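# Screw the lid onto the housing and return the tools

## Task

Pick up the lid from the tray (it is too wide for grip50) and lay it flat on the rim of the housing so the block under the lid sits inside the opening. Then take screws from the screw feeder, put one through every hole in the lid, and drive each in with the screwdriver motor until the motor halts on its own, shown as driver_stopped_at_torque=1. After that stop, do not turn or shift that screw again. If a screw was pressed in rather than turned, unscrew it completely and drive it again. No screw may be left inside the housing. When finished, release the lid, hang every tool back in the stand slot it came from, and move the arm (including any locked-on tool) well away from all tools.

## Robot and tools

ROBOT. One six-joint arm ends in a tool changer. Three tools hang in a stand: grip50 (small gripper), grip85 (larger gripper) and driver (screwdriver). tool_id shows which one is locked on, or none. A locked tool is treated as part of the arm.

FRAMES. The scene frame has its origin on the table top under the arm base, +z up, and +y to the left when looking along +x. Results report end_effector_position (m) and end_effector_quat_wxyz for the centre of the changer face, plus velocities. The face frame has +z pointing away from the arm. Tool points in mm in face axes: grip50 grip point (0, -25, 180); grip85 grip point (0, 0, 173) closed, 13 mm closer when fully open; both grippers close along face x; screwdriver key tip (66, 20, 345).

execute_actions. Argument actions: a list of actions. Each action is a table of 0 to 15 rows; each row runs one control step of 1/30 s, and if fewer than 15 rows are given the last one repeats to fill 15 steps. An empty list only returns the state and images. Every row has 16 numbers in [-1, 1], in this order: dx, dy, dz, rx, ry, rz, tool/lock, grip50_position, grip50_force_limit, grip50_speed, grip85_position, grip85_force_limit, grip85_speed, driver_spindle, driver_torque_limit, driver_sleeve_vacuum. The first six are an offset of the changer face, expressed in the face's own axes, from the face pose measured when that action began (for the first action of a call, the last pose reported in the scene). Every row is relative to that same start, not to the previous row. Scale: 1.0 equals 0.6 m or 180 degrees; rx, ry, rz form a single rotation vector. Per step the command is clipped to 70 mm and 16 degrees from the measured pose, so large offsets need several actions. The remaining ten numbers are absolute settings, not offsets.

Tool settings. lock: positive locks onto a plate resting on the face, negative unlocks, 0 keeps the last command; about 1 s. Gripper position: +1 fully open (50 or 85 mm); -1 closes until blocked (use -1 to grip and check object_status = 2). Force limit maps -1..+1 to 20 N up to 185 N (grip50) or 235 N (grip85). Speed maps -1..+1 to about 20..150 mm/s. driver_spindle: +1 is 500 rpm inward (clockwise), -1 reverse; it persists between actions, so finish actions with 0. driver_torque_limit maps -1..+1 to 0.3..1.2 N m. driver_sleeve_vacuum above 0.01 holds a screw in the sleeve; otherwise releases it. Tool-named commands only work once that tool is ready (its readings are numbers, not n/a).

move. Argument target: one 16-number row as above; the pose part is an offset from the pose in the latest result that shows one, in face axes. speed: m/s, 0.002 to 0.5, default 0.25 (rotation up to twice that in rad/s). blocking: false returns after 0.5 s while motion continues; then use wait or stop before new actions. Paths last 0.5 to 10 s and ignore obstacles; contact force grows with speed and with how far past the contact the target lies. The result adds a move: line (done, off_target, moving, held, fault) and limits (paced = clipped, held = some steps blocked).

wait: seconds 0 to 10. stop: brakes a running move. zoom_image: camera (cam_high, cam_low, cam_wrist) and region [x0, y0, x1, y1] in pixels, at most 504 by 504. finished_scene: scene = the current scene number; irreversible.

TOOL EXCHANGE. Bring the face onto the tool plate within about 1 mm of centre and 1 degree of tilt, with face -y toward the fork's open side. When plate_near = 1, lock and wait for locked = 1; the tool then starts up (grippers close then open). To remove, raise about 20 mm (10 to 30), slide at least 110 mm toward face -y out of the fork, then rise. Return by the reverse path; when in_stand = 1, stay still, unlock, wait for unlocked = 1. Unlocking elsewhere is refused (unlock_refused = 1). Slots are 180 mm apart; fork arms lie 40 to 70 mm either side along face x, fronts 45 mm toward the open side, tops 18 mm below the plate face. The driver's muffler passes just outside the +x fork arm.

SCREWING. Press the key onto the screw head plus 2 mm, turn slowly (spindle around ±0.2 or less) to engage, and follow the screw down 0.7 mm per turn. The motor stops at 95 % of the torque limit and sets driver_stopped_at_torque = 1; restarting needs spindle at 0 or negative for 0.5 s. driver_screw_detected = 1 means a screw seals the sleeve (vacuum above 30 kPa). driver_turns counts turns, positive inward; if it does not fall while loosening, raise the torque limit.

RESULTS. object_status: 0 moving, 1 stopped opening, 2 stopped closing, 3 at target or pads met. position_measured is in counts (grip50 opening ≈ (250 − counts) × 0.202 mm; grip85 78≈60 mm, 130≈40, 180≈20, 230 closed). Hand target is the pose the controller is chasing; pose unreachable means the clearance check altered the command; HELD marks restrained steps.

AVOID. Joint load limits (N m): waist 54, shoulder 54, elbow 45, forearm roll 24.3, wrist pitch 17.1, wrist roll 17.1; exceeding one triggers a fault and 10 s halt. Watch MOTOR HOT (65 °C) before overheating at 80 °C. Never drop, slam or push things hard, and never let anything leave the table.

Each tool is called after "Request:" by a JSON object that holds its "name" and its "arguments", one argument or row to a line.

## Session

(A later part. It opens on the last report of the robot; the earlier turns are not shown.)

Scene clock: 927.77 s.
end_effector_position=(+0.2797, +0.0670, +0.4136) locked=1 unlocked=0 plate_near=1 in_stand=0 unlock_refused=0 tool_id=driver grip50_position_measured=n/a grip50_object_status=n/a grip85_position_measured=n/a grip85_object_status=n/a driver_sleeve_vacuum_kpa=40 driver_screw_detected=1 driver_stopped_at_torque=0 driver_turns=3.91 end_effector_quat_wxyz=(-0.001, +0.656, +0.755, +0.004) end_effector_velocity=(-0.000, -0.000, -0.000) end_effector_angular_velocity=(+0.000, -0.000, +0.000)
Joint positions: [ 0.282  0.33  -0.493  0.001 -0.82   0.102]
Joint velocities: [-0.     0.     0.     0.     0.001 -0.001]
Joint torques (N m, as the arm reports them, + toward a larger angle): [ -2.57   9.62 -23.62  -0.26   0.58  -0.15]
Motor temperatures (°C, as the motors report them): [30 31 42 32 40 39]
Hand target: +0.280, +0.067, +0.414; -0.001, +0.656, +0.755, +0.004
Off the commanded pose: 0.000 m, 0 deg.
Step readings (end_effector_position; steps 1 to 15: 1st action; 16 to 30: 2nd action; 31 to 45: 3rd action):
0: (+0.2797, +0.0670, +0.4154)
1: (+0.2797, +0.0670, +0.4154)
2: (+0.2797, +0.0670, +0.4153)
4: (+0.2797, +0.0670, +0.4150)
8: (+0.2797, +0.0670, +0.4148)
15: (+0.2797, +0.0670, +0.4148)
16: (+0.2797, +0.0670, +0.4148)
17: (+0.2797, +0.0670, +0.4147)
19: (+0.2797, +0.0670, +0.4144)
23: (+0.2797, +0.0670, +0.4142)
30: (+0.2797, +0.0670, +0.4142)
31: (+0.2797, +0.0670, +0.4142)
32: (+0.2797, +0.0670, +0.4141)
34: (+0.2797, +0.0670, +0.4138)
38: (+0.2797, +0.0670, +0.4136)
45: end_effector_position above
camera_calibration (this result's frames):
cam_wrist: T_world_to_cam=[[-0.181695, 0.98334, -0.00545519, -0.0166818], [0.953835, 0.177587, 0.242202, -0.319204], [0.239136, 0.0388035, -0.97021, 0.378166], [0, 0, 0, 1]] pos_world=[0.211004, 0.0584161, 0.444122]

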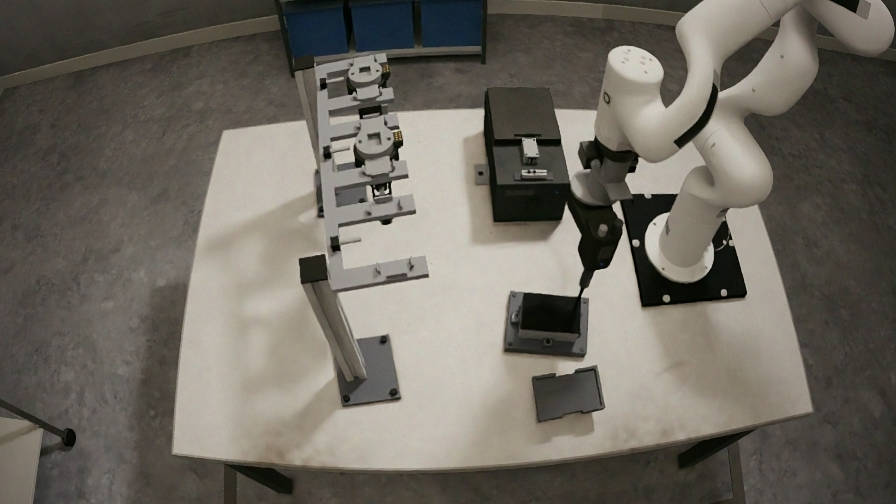

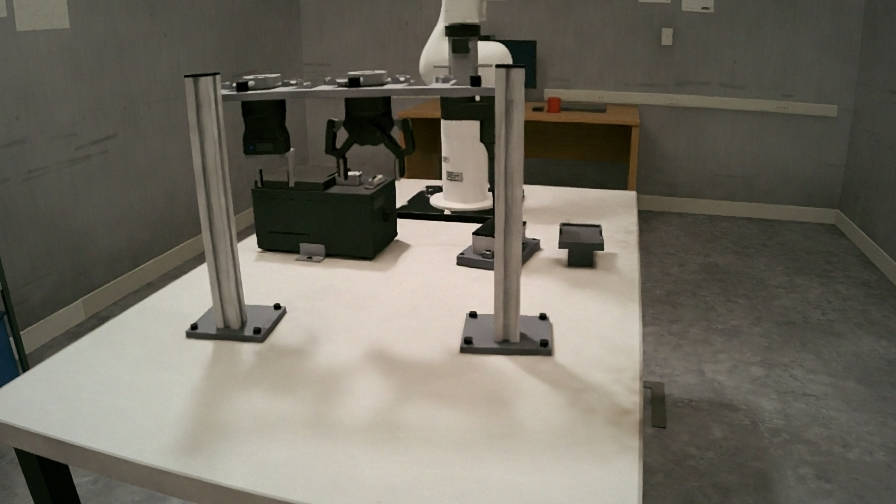

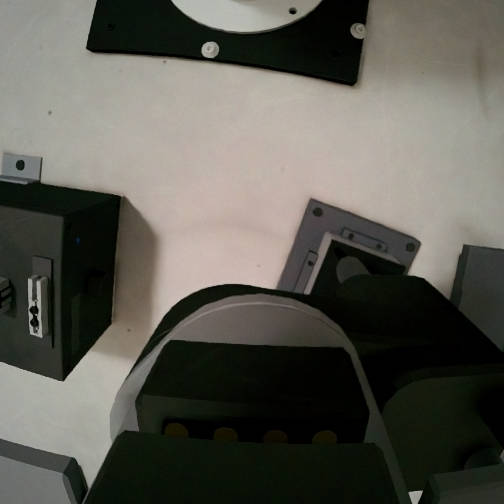

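Request:
{"name": "execute_actions", "arguments": {
  "actions": [
    [[0,0,0.001,0,0,0,1,0,0,0,0,0,0,0.2,-1,0.5]],
    [[0,0,0.001,0,0,0,1,0,0,0,0,0,0,0.2,-1,0.5]],
    [[0,0,0.001,0,0,0,1,0,0,0,0,0,0,0.2,-1,0.5],[0,0,0.001,0,0,0,1,0,0,0,0,0,0,0.2,-1,0.5],[0,0,0.001,0,0,0,1,0,0,0,0,0,0,0.2,-1,0.5],[0,0,0.001,0,0,0,1,0,0,0,0,0,0,0.2,-1,0.5],[0,0,0.001,0,0,0,1,0,0,0,0,0,0,0.2,-1,0.5],[0,0,0.001,0,0,0,1,0,0,0,0,0,0,0.2,-1,0.5],[0,0,0.001,0,0,0,1,0,0,0,0,0,0,0.2,-1,0.5],[0,0,0.001,0,0,0,1,0,0,0,0,0,0,0.2,-1,0.5],[0,0,0.001,0,0,0,1,0,0,0,0,0,0,0.2,-1,0.5],[0,0,0.001,0,0,0,1,0,0,0,0,0,0,0.2,-1,0.5],[0,0,0.001,0,0,0,1,0,0,0,0,0,0,0.2,-1,0.5],[0,0,0.001,0,0,0,1,0,0,0,0,0,0,0.2,-1,0.5],[0,0,0.001,0,0,0,1,0,0,0,0,0,0,0.2,-1,0.5],[0,0,0.001,0,0,0,1,0,0,0,0,0,0,0.2,-1,0.5],[0,0,0.001,0,0,0,1,0,0,0,0,0,0,0,-1,0.5]]
  ]
}}

Scene clock: 948.87 s.
end_effector_position=(+0.2797, +0.0670, +0.4118) locked=1 unlocked=0 plate_near=1 in_stand=0 unlock_refused=0 tool_id=driver grip50_position_measured=n/a grip50_object_status=n/a grip85_position_measured=n/a grip85_object_status=n/a driver_sleeve_vacuum_kpa=40 driver_screw_detected=1 driver_stopped_at_torque=1 driver_turns=6.15 end_effector_quat_wxyz=(-0.001, +0.656, +0.755, +0.004) end_effector_velocity=(-0.000, -0.001, -0.001) end_effector_angular_velocity=(-0.000, +0.003, -0.006)
Joint positions: [ 0.282  0.328 -0.49   0.001 -0.815  0.102]
Joint velocities: [-0.002 -0.001  0.001  0.    -0.001  0.004]
Joint torques (N m, as the arm reports them, + toward a larger angle): [ -1.94   9.65 -23.33   0.1    0.64  -0.04]
Motor temperatures (°C, as the motors report them): [30 31 42 32 40 39]
Hand target: +0.280, +0.067, +0.412; -0.001, +0.656, +0.755, +0.004
Off the commanded pose: 0.000 m, 0 deg.
Step readings (end_effector_position; steps 1 to 15: 1st action; 16 to 30: 2nd action; 31 to 45: 3rd action):
0: (+0.2797, +0.0670, +0.4136)
1: (+0.2797, +0.0670, +0.4136)
2: (+0.2797, +0.0670, +0.4135)
4: (+0.2797, +0.0670, +0.4132)
8: (+0.2797, +0.0670, +0.4130)
15: (+0.2797, +0.0670, +0.4130)
16: (+0.2797, +0.0670, +0.4130)
17: (+0.2797, +0.0670, +0.4129)
19: (+0.2797, +0.0670, +0.4126)
23: (+0.2797, +0.0670, +0.4124)
30: (+0.2797, +0.0670, +0.4124)
31: (+0.2797, +0.0670, +0.4124)
32: (+0.2797, +0.0670, +0.4123)
34: (+0.2797, +0.0670, +0.4120)
38: (+0.2797, +0.0670, +0.4118)
45: end_effector_position above
camera_calibration (this result's frames):
cam_wrist: T_world_to_cam=[[-0.181867, 0.983308, -0.0054439, -0.0166679], [0.953796, 0.17775, 0.242234, -0.318793], [0.239158, 0.038862, -0.970203, 0.37641], [0, 0, 0, 1]] pos_world=[0.211011, 0.0584272, 0.442325]

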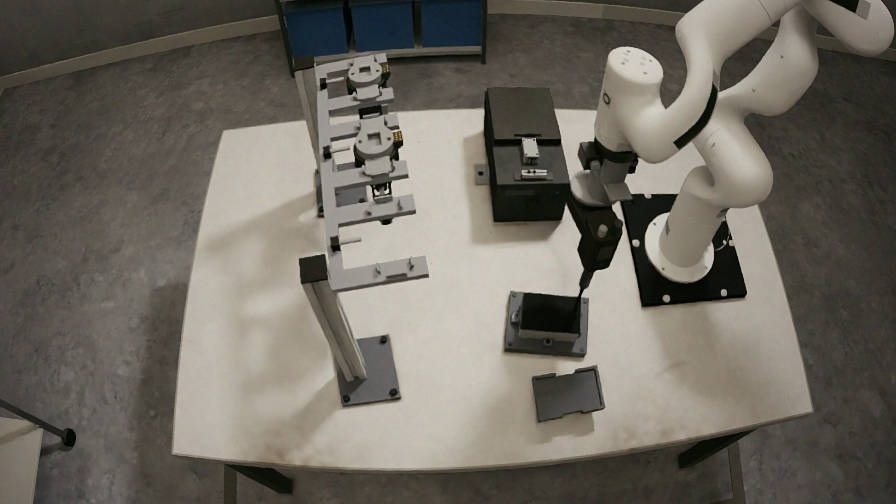

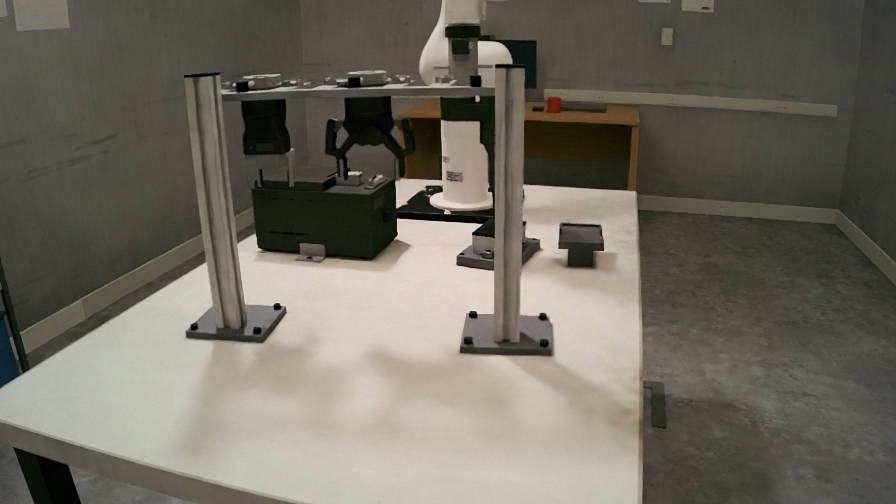

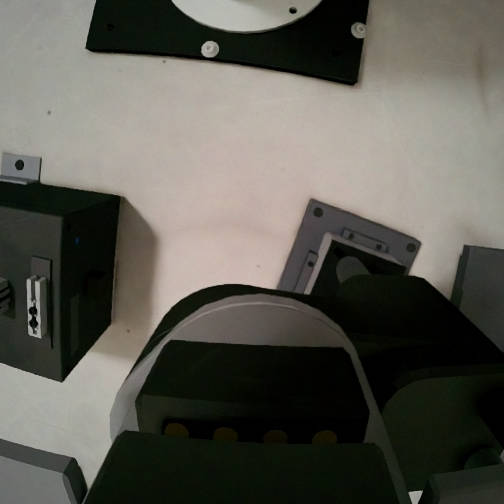

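Request:
{"name": "execute_actions", "arguments": {
  "actions": [
    [[0,0,0,0,0,0,1,0,0,0,0,0,0,0,0,0.5]],
    [[0,0,0.0005,0,0,0,1,0,0,0,0,0,0,0.15,0,0.5]],
    [[0,0,0.0005,0,0,0,1,0,0,0,0,0,0,0.15,0,0.5],[0,0,0.0005,0,0,0,1,0,0,0,0,0,0,0.15,0,0.5],[0,0,0.0005,0,0,0,1,0,0,0,0,0,0,0.15,0,0.5],[0,0,0.0005,0,0,0,1,0,0,0,0,0,0,0.15,0,0.5],[0,0,0.0005,0,0,0,1,0,0,0,0,0,0,0.15,0,0.5],[0,0,0.0005,0,0,0,1,0,0,0,0,0,0,0.15,0,0.5],[0,0,0.0005,0,0,0,1,0,0,0,0,0,0,0.15,0,0.5],[0,0,0.0005,0,0,0,1,0,0,0,0,0,0,0.15,0,0.5],[0,0,0.0005,0,0,0,1,0,0,0,0,0,0,0.15,0,0.5],[0,0,0.0005,0,0,0,1,0,0,0,0,0,0,0.15,0,0.5],[0,0,0.0005,0,0,0,1,0,0,0,0,0,0,0.15,0,0.5],[0,0,0.0005,0,0,0,1,0,0,0,0,0,0,0.15,0,0.5],[0,0,0.0005,0,0,0,1,0,0,0,0,0,0,0.15,0,0.5],[0,0,0.0005,0,0,0,1,0,0,0,0,0,0,0.15,0,0.5],[0,0,0.0005,0,0,0,1,0,0,0,0,0,0,0,0,0.5]]
  ]
}}

Scene clock: 970.30 s.
end_effector_position=(+0.2797, +0.0670, +0.4112) locked=1 unlocked=0 plate_near=1 in_stand=0 unlock_refused=0 tool_id=driver grip50_position_measured=n/a grip50_object_status=n/a grip85_position_measured=n/a grip85_object_status=n/a driver_sleeve_vacuum_kpa=40 driver_screw_detected=1 driver_stopped_at_torque=1 driver_turns=6.20 end_effector_quat_wxyz=(-0.001, +0.656, +0.755, +0.004) end_effector_velocity=(-0.000, -0.000, -0.000) end_effector_angular_velocity=(-0.001, +0.001, +0.001)
Joint positions: [ 0.282  0.327 -0.49   0.001 -0.813  0.102]
Joint velocities: [ 0.    -0.001  0.001 -0.001 -0.     0.   ]
Joint torques (N m, as the arm reports them, + toward a larger angle): [ -2.8   10.37 -23.82   0.1    0.65  -0.25]
Motor temperatures (°C, as the motors report them): [30 30 42 32 40 39]
Hand target: +0.280, +0.067, +0.411; -0.001, +0.656, +0.755, +0.004
Off the commanded pose: 0.000 m, 0 deg.
Step readings (end_effector_position; steps 1 to 15: 1st action; 16 to 30: 2nd action; 31 to 45: 3rd action):
0: (+0.2797, +0.0670, +0.4118)
1: (+0.2797, +0.0670, +0.4118)
2: (+0.2797, +0.0670, +0.4118)
4: (+0.2797, +0.0670, +0.4118)
8: (+0.2797, +0.0670, +0.4118)
15: (+0.2797, +0.0670, +0.4118)
16: (+0.2797, +0.0670, +0.4118)
17: (+0.2797, +0.0670, +0.4118)
19: (+0.2797, +0.0670, +0.4116)
23: (+0.2797, +0.0670, +0.4115)
30: (+0.2797, +0.0670, +0.4115)
31: (+0.2797, +0.0670, +0.4115)
32: (+0.2797, +0.0670, +0.4115)
34: (+0.2797, +0.0670, +0.4113)
38: (+0.2797, +0.0670, +0.4112)
45: end_effector_position above
camera_calibration (this result's frames):
cam_wrist: T_world_to_cam=[[-0.181671, 0.983344, -0.00543641, -0.0167289], [0.953836, 0.177558, 0.242217, -0.318642], [0.239148, 0.0388183, -0.970207, 0.37584], [0, 0, 0, 1]] pos_world=[0.211011, 0.0584382, 0.441732]

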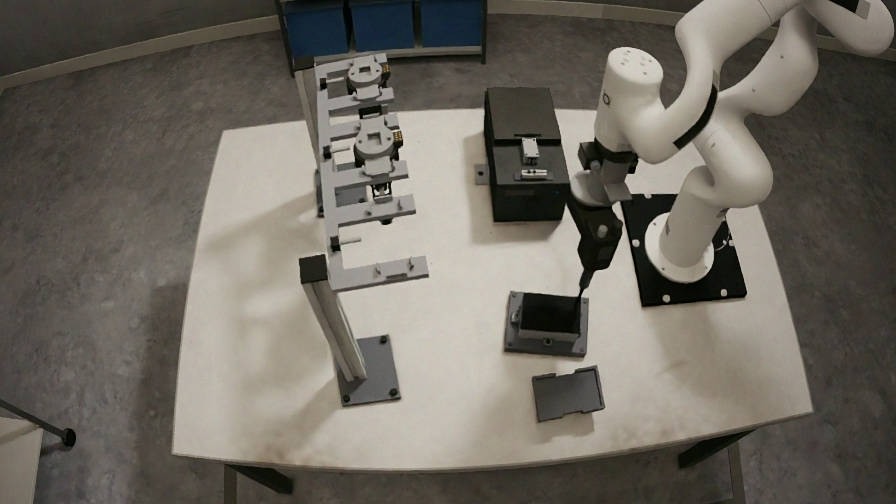

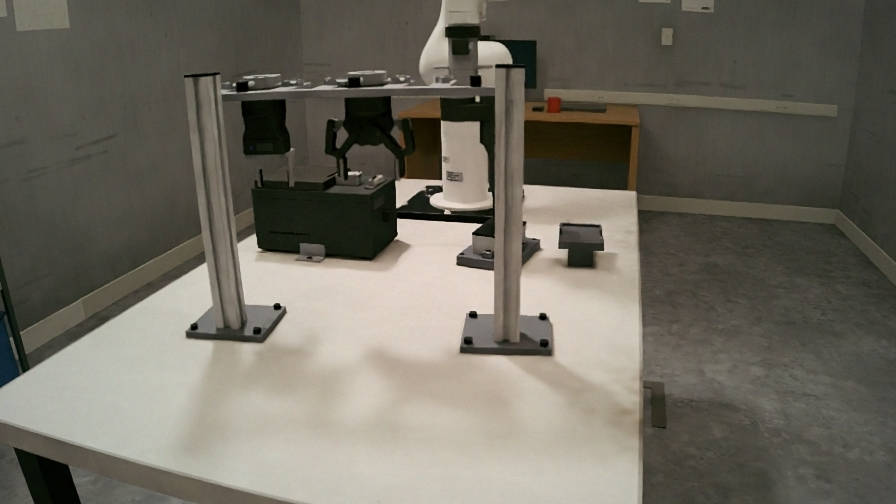

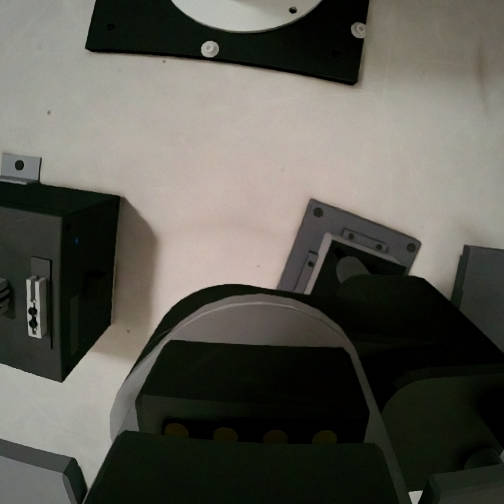

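Request:
{"name": "execute_actions", "arguments": {
  "actions": [
    [[0,0,0,0,0,0,1,0,0,0,0,0,0,0,0,0]],
    [[0,0,-0.01,0,0,0,1,0,0,0,0,0,0,0,0,0]],
    [[0,0,-0.04,0,0,0,1,0,0,0,0,0,0,0,0,0]]
  ]
}}

Request:
{"name": "zoom_image", "arguments": {
  "camera": "cam_wrist",
  "region": [310,220,360,270]
}}

Scene clock: 977.30 s.
end_effector_position=(+0.2794, +0.0668, +0.4409) locked=1 unlocked=0 plate_near=1 in_stand=0 unlock_refused=0 tool_id=driver grip50_position_measured=n/a grip50_object_status=n/a grip85_position_measured=n/a grip85_object_status=n/a driver_sleeve_vacuum_kpa=0 driver_screw_detected=0 driver_stopped_at_torque=1 driver_turns=6.20 end_effector_quat_wxyz=(-0.001, +0.656, +0.755, +0.004) end_effector_velocity=(+0.001, +0.000, +0.001) end_effector_angular_velocity=(+0.001, -0.002, +0.000)
Joint positions: [ 0.282  0.364 -0.535  0.001 -0.897  0.102]
Joint velocities: [ 0.001 -0.    -0.002  0.001 -0.    -0.   ]
Joint torques (N m, as the arm reports them, + toward a larger angle): [ -0.1   10.29 -26.09   0.83   0.55  -0.18]
Motor temperatures (°C, as the motors report them): [30 30 42 32 40 39]
Hand target: +0.280, +0.067, +0.441; -0.001, +0.656, +0.755, +0.004
Off the commanded pose: 0.000 m, 0 deg.
Step readings (end_effector_position; steps 1 to 15: 1st action; 16 to 30: 2nd action; 31 to 45: 3rd action):
0: (+0.2797, +0.0670, +0.4112)
1: (+0.2797, +0.0670, +0.4112)
2: (+0.2797, +0.0670, +0.4112)
4: (+0.2797, +0.0670, +0.4112)
8: (+0.2797, +0.0670, +0.4112)
15: (+0.2797, +0.0670, +0.4112)
16: (+0.2797, +0.0670, +0.4112)
17: (+0.2796, +0.0670, +0.4118)
19: (+0.2797, +0.0670, +0.4147)
23: (+0.2796, +0.0669, +0.4168)
30: (+0.2796, +0.0669, +0.4171)
31: (+0.2796, +0.0669, +0.4171)
32: (+0.2795, +0.0669, +0.4180)
34: (+0.2790, +0.0667, +0.4278)
38: (+0.2803, +0.0670, +0.4405)
45: end_effector_position above
camera_calibration (this result's frames):
cam_wrist: T_world_to_cam=[[-0.181799, 0.983321, -0.00545415, -0.0163561], [0.953986, 0.177716, 0.241511, -0.325317], [0.238452, 0.0387034, -0.970383, 0.404976], [0, 0, 0, 1]] pos_world=[0.210807, 0.0582232, 0.47146]

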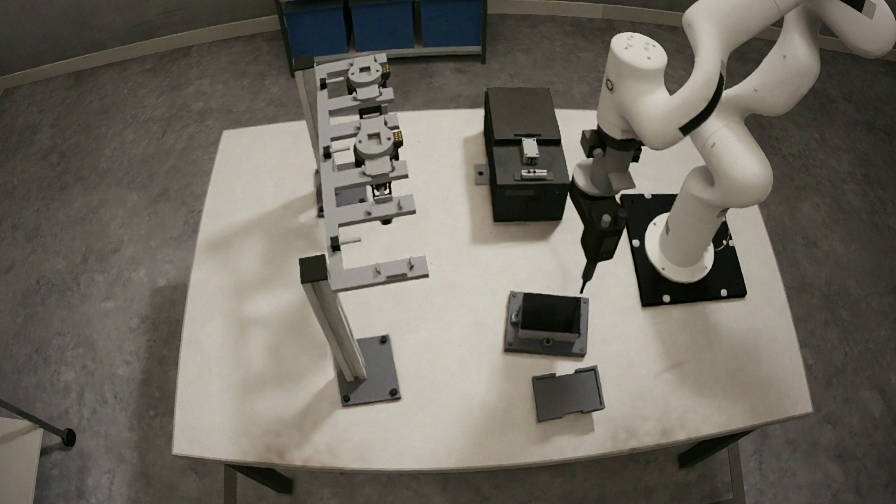

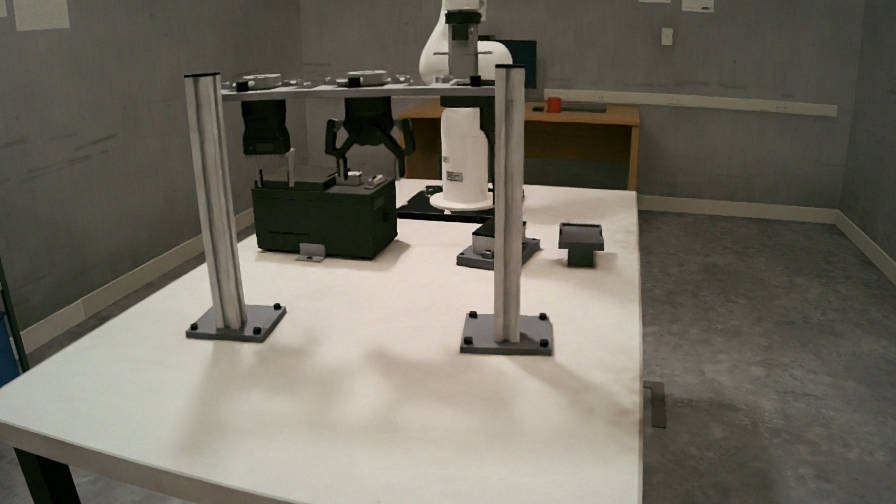

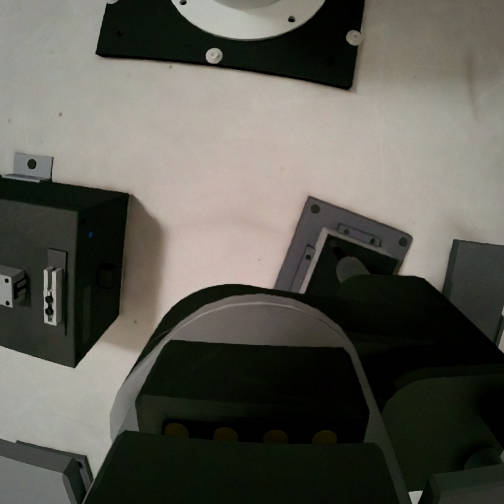

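Region (310, 220, 360, 270) of cam_wrist's 504x504 image, scaled by 10.080, with more detail than that image has.

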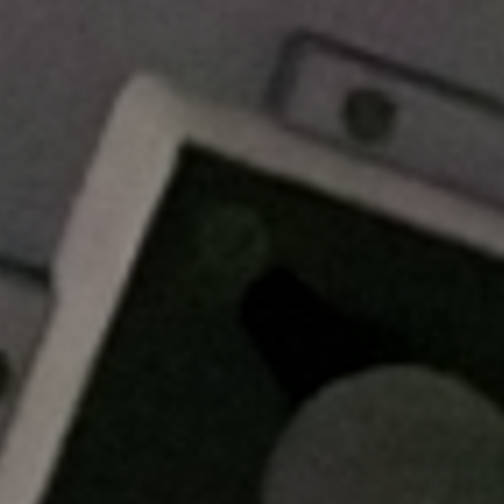

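Request:
{"name": "move", "arguments": {
  "target": [0,0,-0.175,0,0,0,1,0,0,0,0,0,0,0,0,0],
  "speed": 0.3
}}

Request:
{"name": "move", "arguments": {
  "target": [-0.42,0.06,0,0,0,0,1,0,0,0,0,0,0,0,0,0.5],
  "speed": 0.3
}}

Request:
{"name": "zoom_image", "arguments": {
  "camera": "cam_wrist",
  "region": [290,190,370,290]
}}

Scene clock: 987.27 s.
end_effector_position=(+0.2791, +0.0662, +0.5453) locked=1 unlocked=0 plate_near=1 in_stand=0 unlock_refused=0 tool_id=driver grip50_position_measured=n/a grip50_object_status=n/a grip85_position_measured=n/a grip85_object_status=n/a driver_sleeve_vacuum_kpa=0 driver_screw_detected=0 driver_stopped_at_torque=1 driver_turns=6.20 end_effector_quat_wxyz=(-0.002, +0.656, +0.755, +0.003) end_effector_velocity=(+0.001, -0.000, +0.003) end_effector_angular_velocity=(+0.001, -0.004, -0.001)
Joint positions: [ 0.283  0.43  -0.728  0.001 -1.157  0.102]
Joint velocities: [-0.001  0.001 -0.007 -0.    -0.003  0.   ]
Joint torques (N m, as the arm reports them, + toward a larger angle): [ -1.79   9.11 -26.36   0.73   0.43  -0.32]
Motor temperatures (°C, as the motors report them): [30 30 42 32 40 39]
Hand target: +0.279, +0.066, +0.546; -0.001, +0.656, +0.755, +0.004
Off the commanded pose: 0.001 m, 0 deg.
move: done
camera_calibration (this result's frames):
cam_wrist: T_world_to_cam=[[-0.182195, 0.983248, -0.00531401, -0.015237], [0.954154, 0.178104, 0.240559, -0.349659], [0.237476, 0.0387583, -0.97062, 0.506853], [0, 0, 0, 1]] pos_world=[0.210487, 0.0576125, 0.575994]

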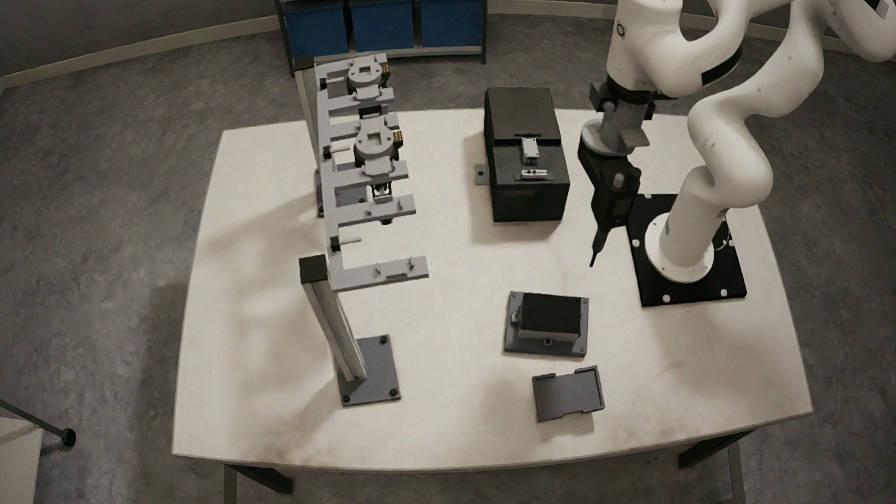

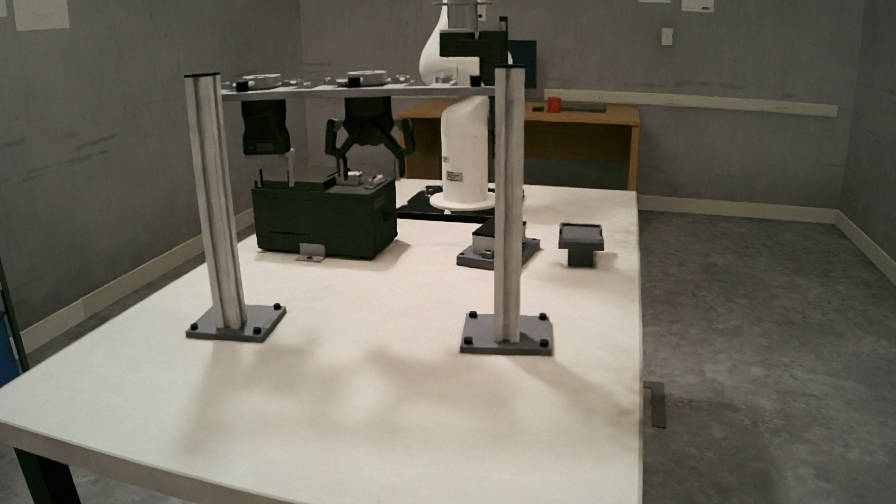

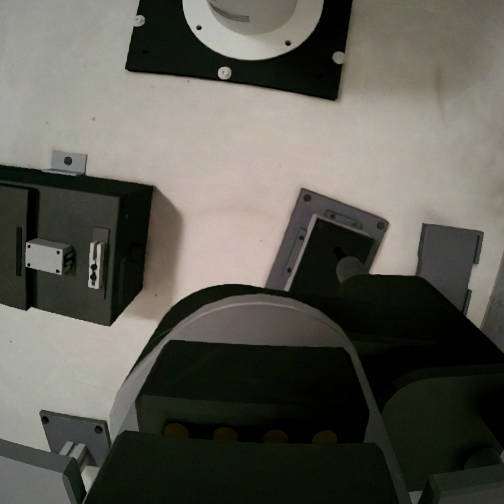

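Scene clock: 988.67 s.
end_effector_position=(+0.3495, -0.1782, +0.5442) locked=1 unlocked=0 plate_near=1 in_stand=0 unlock_refused=0 tool_id=driver grip50_position_measured=n/a grip50_object_status=n/a grip85_position_measured=n/a grip85_object_status=n/a driver_sleeve_vacuum_kpa=14 driver_screw_detected=0 driver_stopped_at_torque=1 driver_turns=6.20 end_effector_quat_wxyz=(-0.001, +0.656, +0.755, +0.003) end_effector_velocity=(+0.001, -0.002, +0.000) end_effector_angular_velocity=(-0.002, -0.003, -0.000)
Joint positions: [-0.424  0.144 -0.945  0.001 -1.087 -0.605]
Joint velocities: [-0.003 -0.003 -0.003 -0.     0.003 -0.002]
Joint torques (N m, as the arm reports them, + toward a larger angle): [ -1.21  24.38 -26.42   1.32  -0.16  -0.25]
Motor temperatures (°C, as the motors report them): [30 30 42 32 40 39]
Hand target: +0.350, -0.179, +0.544; -0.001, +0.656, +0.755, +0.003
Off the commanded pose: 0.001 m, 0 deg.
move: done
camera_calibration (this result's frames):
cam_wrist: T_world_to_cam=[[-0.182428, 0.983199, -0.00629194, 0.238456], [0.953974, 0.178547, 0.240945, -0.37312], [0.23802, 0.0379527, -0.970518, 0.498106], [0, 0, 0, 1]] pos_world=[0.280889, -0.186735, 0.574823]

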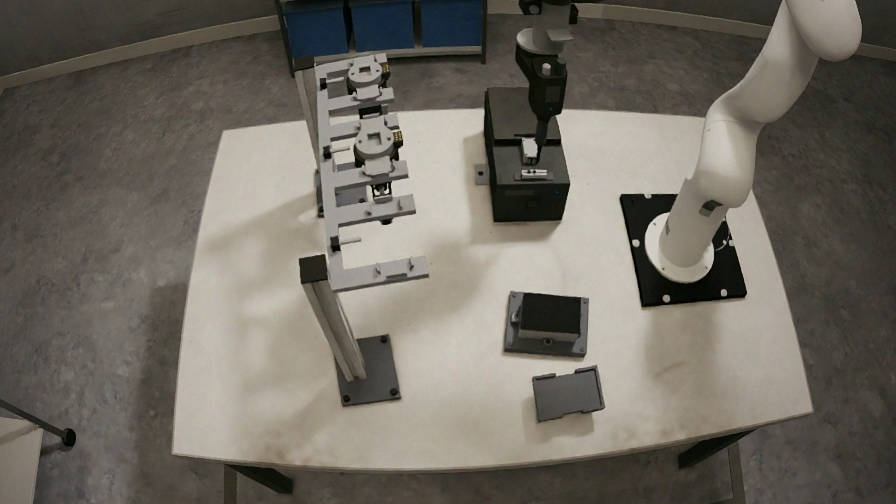

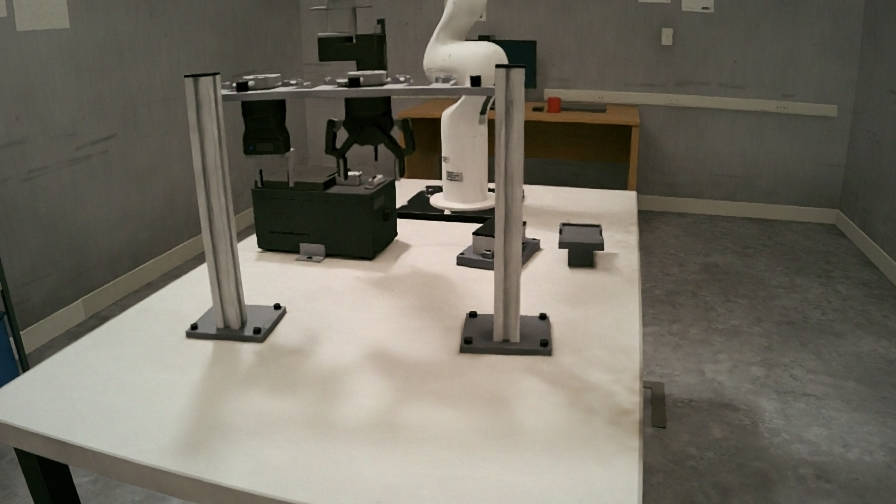

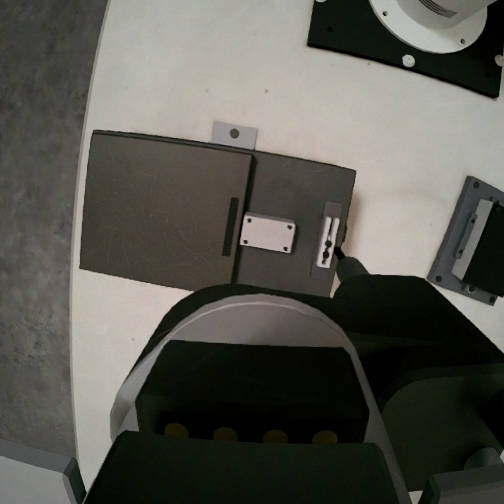

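Region (290, 190, 370, 290) of cam_wrist's 504x504 image, scaled by 5.040, with more detail than that image has; it fills the left 403 columns of this view, and the rest is white.

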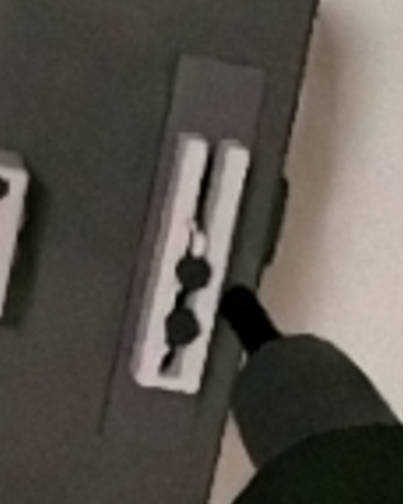

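Request:
{"name": "move", "arguments": {
  "target": [-0.0067,0.0035,0.04,0,0,0,1,0,0,0,0,0,0,0,0,0.5],
  "speed": 0.08
}}

Request:
{"name": "zoom_image", "arguments": {
  "camera": "cam_wrist",
  "region": [315,225,355,265]
}}

Scene clock: 1003.00 s.
end_effector_position=(+0.3522, -0.1817, +0.5204) locked=1 unlocked=0 plate_near=1 in_stand=0 unlock_refused=0 tool_id=driver grip50_position_measured=n/a grip50_object_status=n/a grip85_position_measured=n/a grip85_object_status=n/a driver_sleeve_vacuum_kpa=14 driver_screw_detected=0 driver_stopped_at_torque=1 driver_turns=6.20 end_effector_quat_wxyz=(-0.001, +0.656, +0.755, +0.003) end_effector_velocity=(+0.000, +0.000, -0.001) end_effector_angular_velocity=(-0.000, -0.000, +0.001)
Joint positions: [-0.43   0.123 -0.91   0.001 -1.031 -0.611]
Joint velocities: [ 0.001 -0.001  0.001 -0.     0.002 -0.   ]
Joint torques (N m, as the arm reports them, + toward a larger angle): [ -1.95  26.96 -26.22   1.43  -0.21  -0.11]
Motor temperatures (°C, as the motors report them): [30 31 42 32 40 39]
Hand target: +0.352, -0.182, +0.520; -0.001, +0.656, +0.755, +0.003
Off the commanded pose: 0.000 m, 0 deg.
move: done
camera_calibration (this result's frames):
cam_wrist: T_world_to_cam=[[-0.18234, 0.983214, -0.00646951, 0.24237], [0.953945, 0.178498, 0.241095, -0.369367], [0.238203, 0.0377897, -0.97048, 0.474342], [0, 0, 0, 1]] pos_world=[0.283559, -0.190296, 0.55096]

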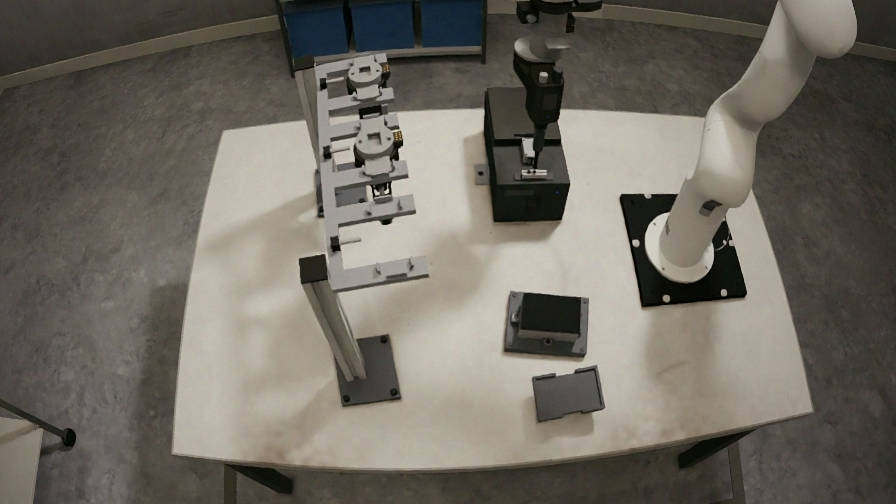

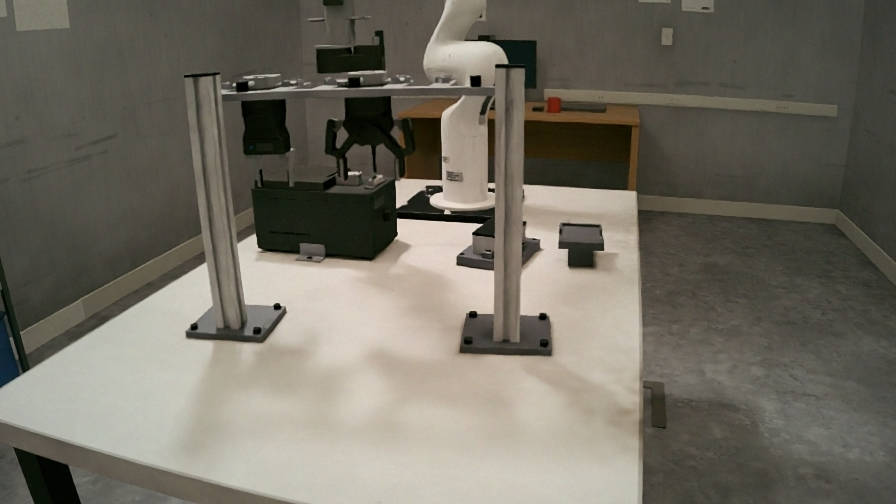

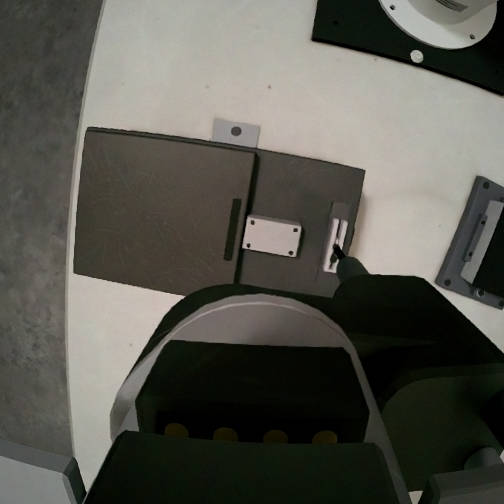

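Region (315, 225, 355, 265) of cam_wrist's 504x504 image, scaled by 12.600, with more detail than that image has.

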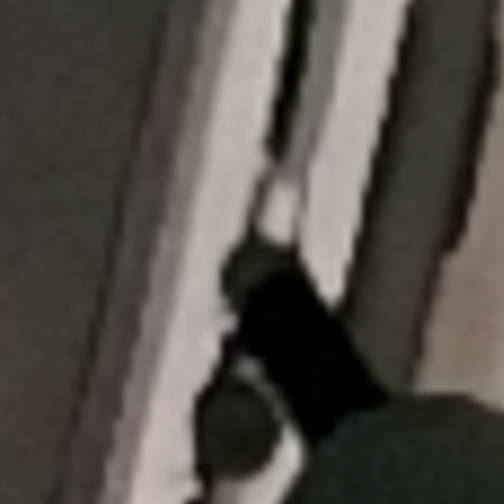

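Request:
{"name": "execute_actions", "arguments": {
  "actions": [
    [[0,-0.0007,0.008,0,0,0,1,0,0,0,0,0,0,0,0,0.5]],
    [[0,0,0.004,0,0,0,1,0,0,0,0,0,0,0,0,0.5]],
    [[0,0,0.002,0,0,0,1,0,0,0,0,0,0,0,0,0.5]],
    [[0,0,0.002,0,0,0,1,0,0,0,0,0,0,0,0,0.5]]
  ]
}}

Scene clock: 1013.53 s.
end_effector_position=(+0.3518, -0.1818, +0.5109) locked=1 unlocked=0 plate_near=1 in_stand=0 unlock_refused=0 tool_id=driver grip50_position_measured=n/a grip50_object_status=n/a grip85_position_measured=n/a grip85_object_status=n/a driver_sleeve_vacuum_kpa=14 driver_screw_detected=0 driver_stopped_at_torque=1 driver_turns=6.20 end_effector_quat_wxyz=(-0.001, +0.656, +0.755, +0.003) end_effector_velocity=(-0.001, -0.000, -0.000) end_effector_angular_velocity=(+0.001, +0.003, -0.001)
Joint positions: [-0.43   0.118 -0.893  0.001 -1.009 -0.611]
Joint velocities: [-0.001  0.     0.001 -0.    -0.003  0.001]
Joint torques (N m, as the arm reports them, + toward a larger angle): [ -2.21  24.62 -24.29   0.31  -0.1   -0.19]
Motor temperatures (°C, as the motors report them): [30 31 42 32 40 39]
Hand target: +0.352, -0.182, +0.511; -0.001, +0.656, +0.755, +0.003
Off the commanded pose: 0.000 m, 0 deg.
Step readings (end_effector_position; steps 1 to 15: 1st action; 16 to 30: 2nd action; 31 to 45: 3rd action; 46 to 60: 4th action):
0: (+0.3522, -0.1817, +0.5202)
1: (+0.3522, -0.1817, +0.5202)
2: (+0.3522, -0.1818, +0.5197)
4: (+0.3520, -0.1818, +0.5175)
8: (+0.3517, -0.1817, +0.5156)
15: (+0.3518, -0.1818, +0.5156)
16: (+0.3518, -0.1818, +0.5156)
17: (+0.3518, -0.1818, +0.5153)
19: (+0.3518, -0.1818, +0.5142)
23: (+0.3518, -0.1818, +0.5132)
30: (+0.3518, -0.1818, +0.5132)
31: (+0.3518, -0.1818, +0.5132)
32: (+0.3518, -0.1818, +0.5131)
34: (+0.3519, -0.1818, +0.5127)
38: (+0.3518, -0.1818, +0.5122)
45: (+0.3518, -0.1818, +0.5121)
46: (+0.3518, -0.1818, +0.5121)
47: (+0.3518, -0.1818, +0.5119)
49: (+0.3518, -0.1818, +0.5114)
53: (+0.3518, -0.1818, +0.5110)
60: end_effector_position above
camera_calibration (this result's frames):
cam_wrist: T_world_to_cam=[[-0.182295, 0.983222, -0.00663427, 0.242334], [0.953895, 0.178486, 0.241303, -0.366819], [0.238438, 0.0376598, -0.970427, 0.465124], [0, 0, 0, 1]] pos_world=[0.283179, -0.190312, 0.541491]

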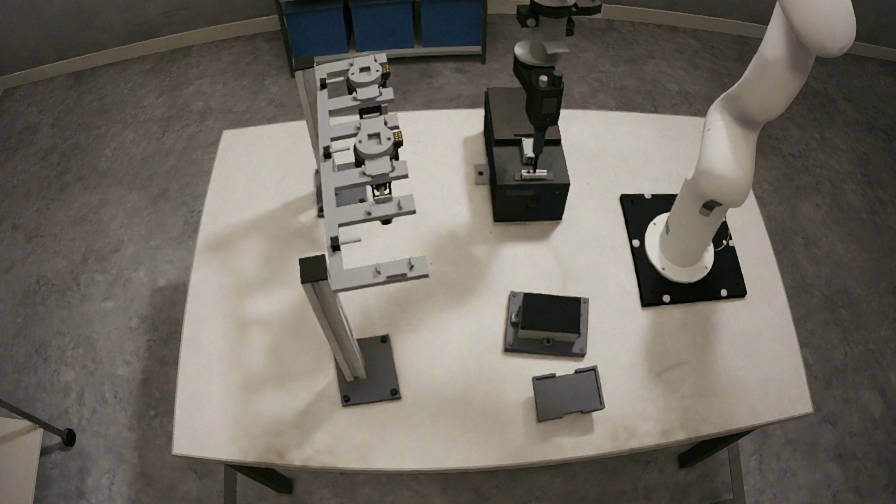

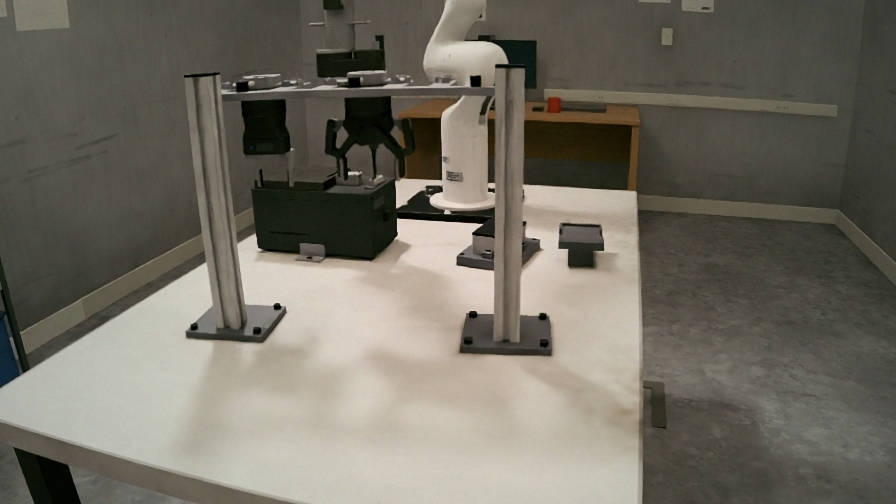

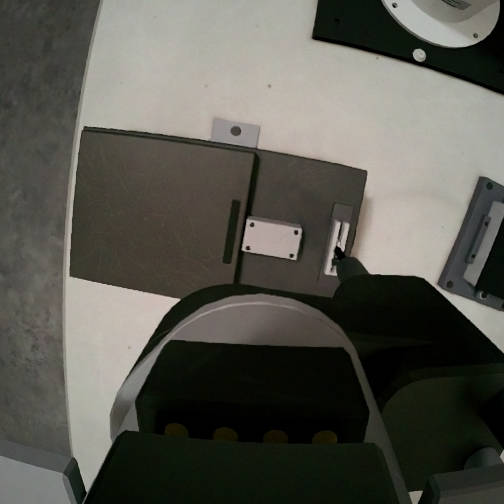

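Request:
{"name": "execute_actions", "arguments": {
  "actions": [
    [[0,0,-0.01,0,0,0,1,0,0,0,0,0,0,0,0,0.5]]
  ]
}}

Request:
{"name": "zoom_image", "arguments": {
  "camera": "cam_wrist",
  "region": [320,230,360,270]
}}

Scene clock: 1019.03 s.
end_effector_position=(+0.3518, -0.1818, +0.5168) locked=1 unlocked=0 plate_near=1 in_stand=0 unlock_refused=0 tool_id=driver grip50_position_measured=n/a grip50_object_status=n/a grip85_position_measured=n/a grip85_object_status=n/a driver_sleeve_vacuum_kpa=14 driver_screw_detected=0 driver_stopped_at_torque=1 driver_turns=6.20 end_effector_quat_wxyz=(-0.001, +0.656, +0.755, +0.003) end_effector_velocity=(+0.000, +0.000, -0.000) end_effector_angular_velocity=(+0.000, -0.000, +0.000)
Joint positions: [-0.43   0.122 -0.903  0.001 -1.023 -0.611]
Joint velocities: [ 0. -0. -0.  0.  0.  0.]
Joint torques (N m, as the arm reports them, + toward a larger angle): [ -1.76  25.93 -26.6    1.22  -0.14  -0.2 ]
Motor temperatures (°C, as the motors report them): [30 31 42 32 40 39]
Hand target: +0.352, -0.182, +0.517; -0.001, +0.656, +0.755, +0.003
Off the commanded pose: 0.000 m, 0 deg.
Step readings (end_effector_position):
0: (+0.3518, -0.1818, +0.5109)
1: (+0.3518, -0.1818, +0.5109)
2: (+0.3518, -0.1818, +0.5114)
4: (+0.3518, -0.1818, +0.5143)
8: (+0.3518, -0.1818, +0.5165)
15: end_effector_position above
camera_calibration (this result's frames):
cam_wrist: T_world_to_cam=[[-0.18233, 0.983216, -0.00646976, 0.242306], [0.953946, 0.178489, 0.241099, -0.368112], [0.238207, 0.0377879, -0.970479, 0.470973], [0, 0, 0, 1]] pos_world=[0.283149, -0.190332, 0.547388]

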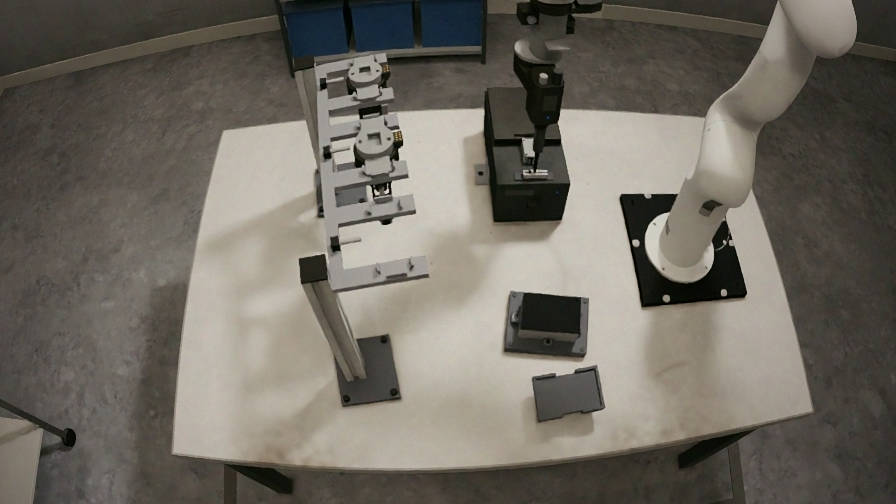

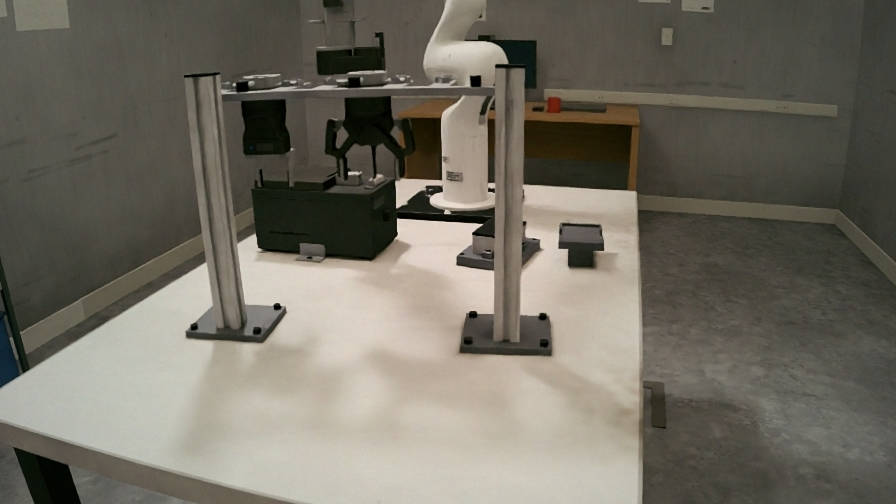

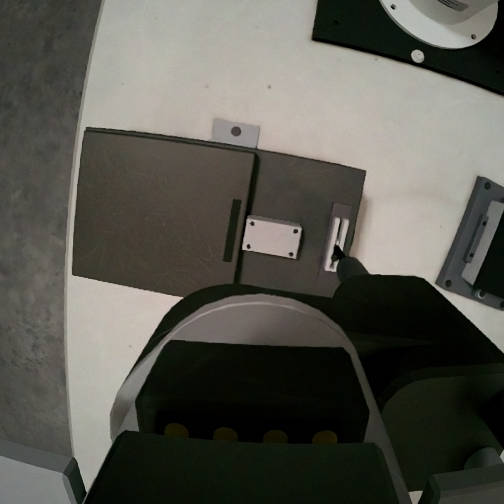

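Region (320, 230, 360, 270) of cam_wrist's 504x504 image, scaled by 12.600, with more detail than that image has.

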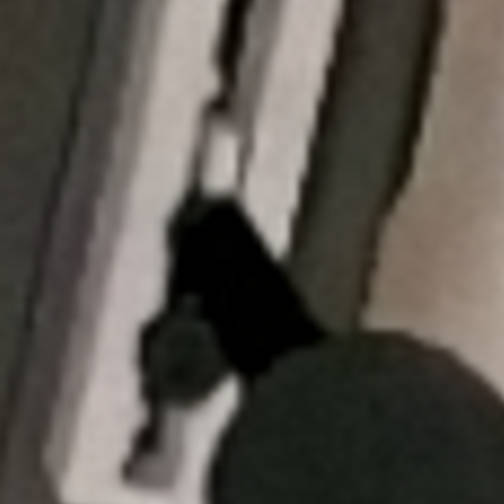

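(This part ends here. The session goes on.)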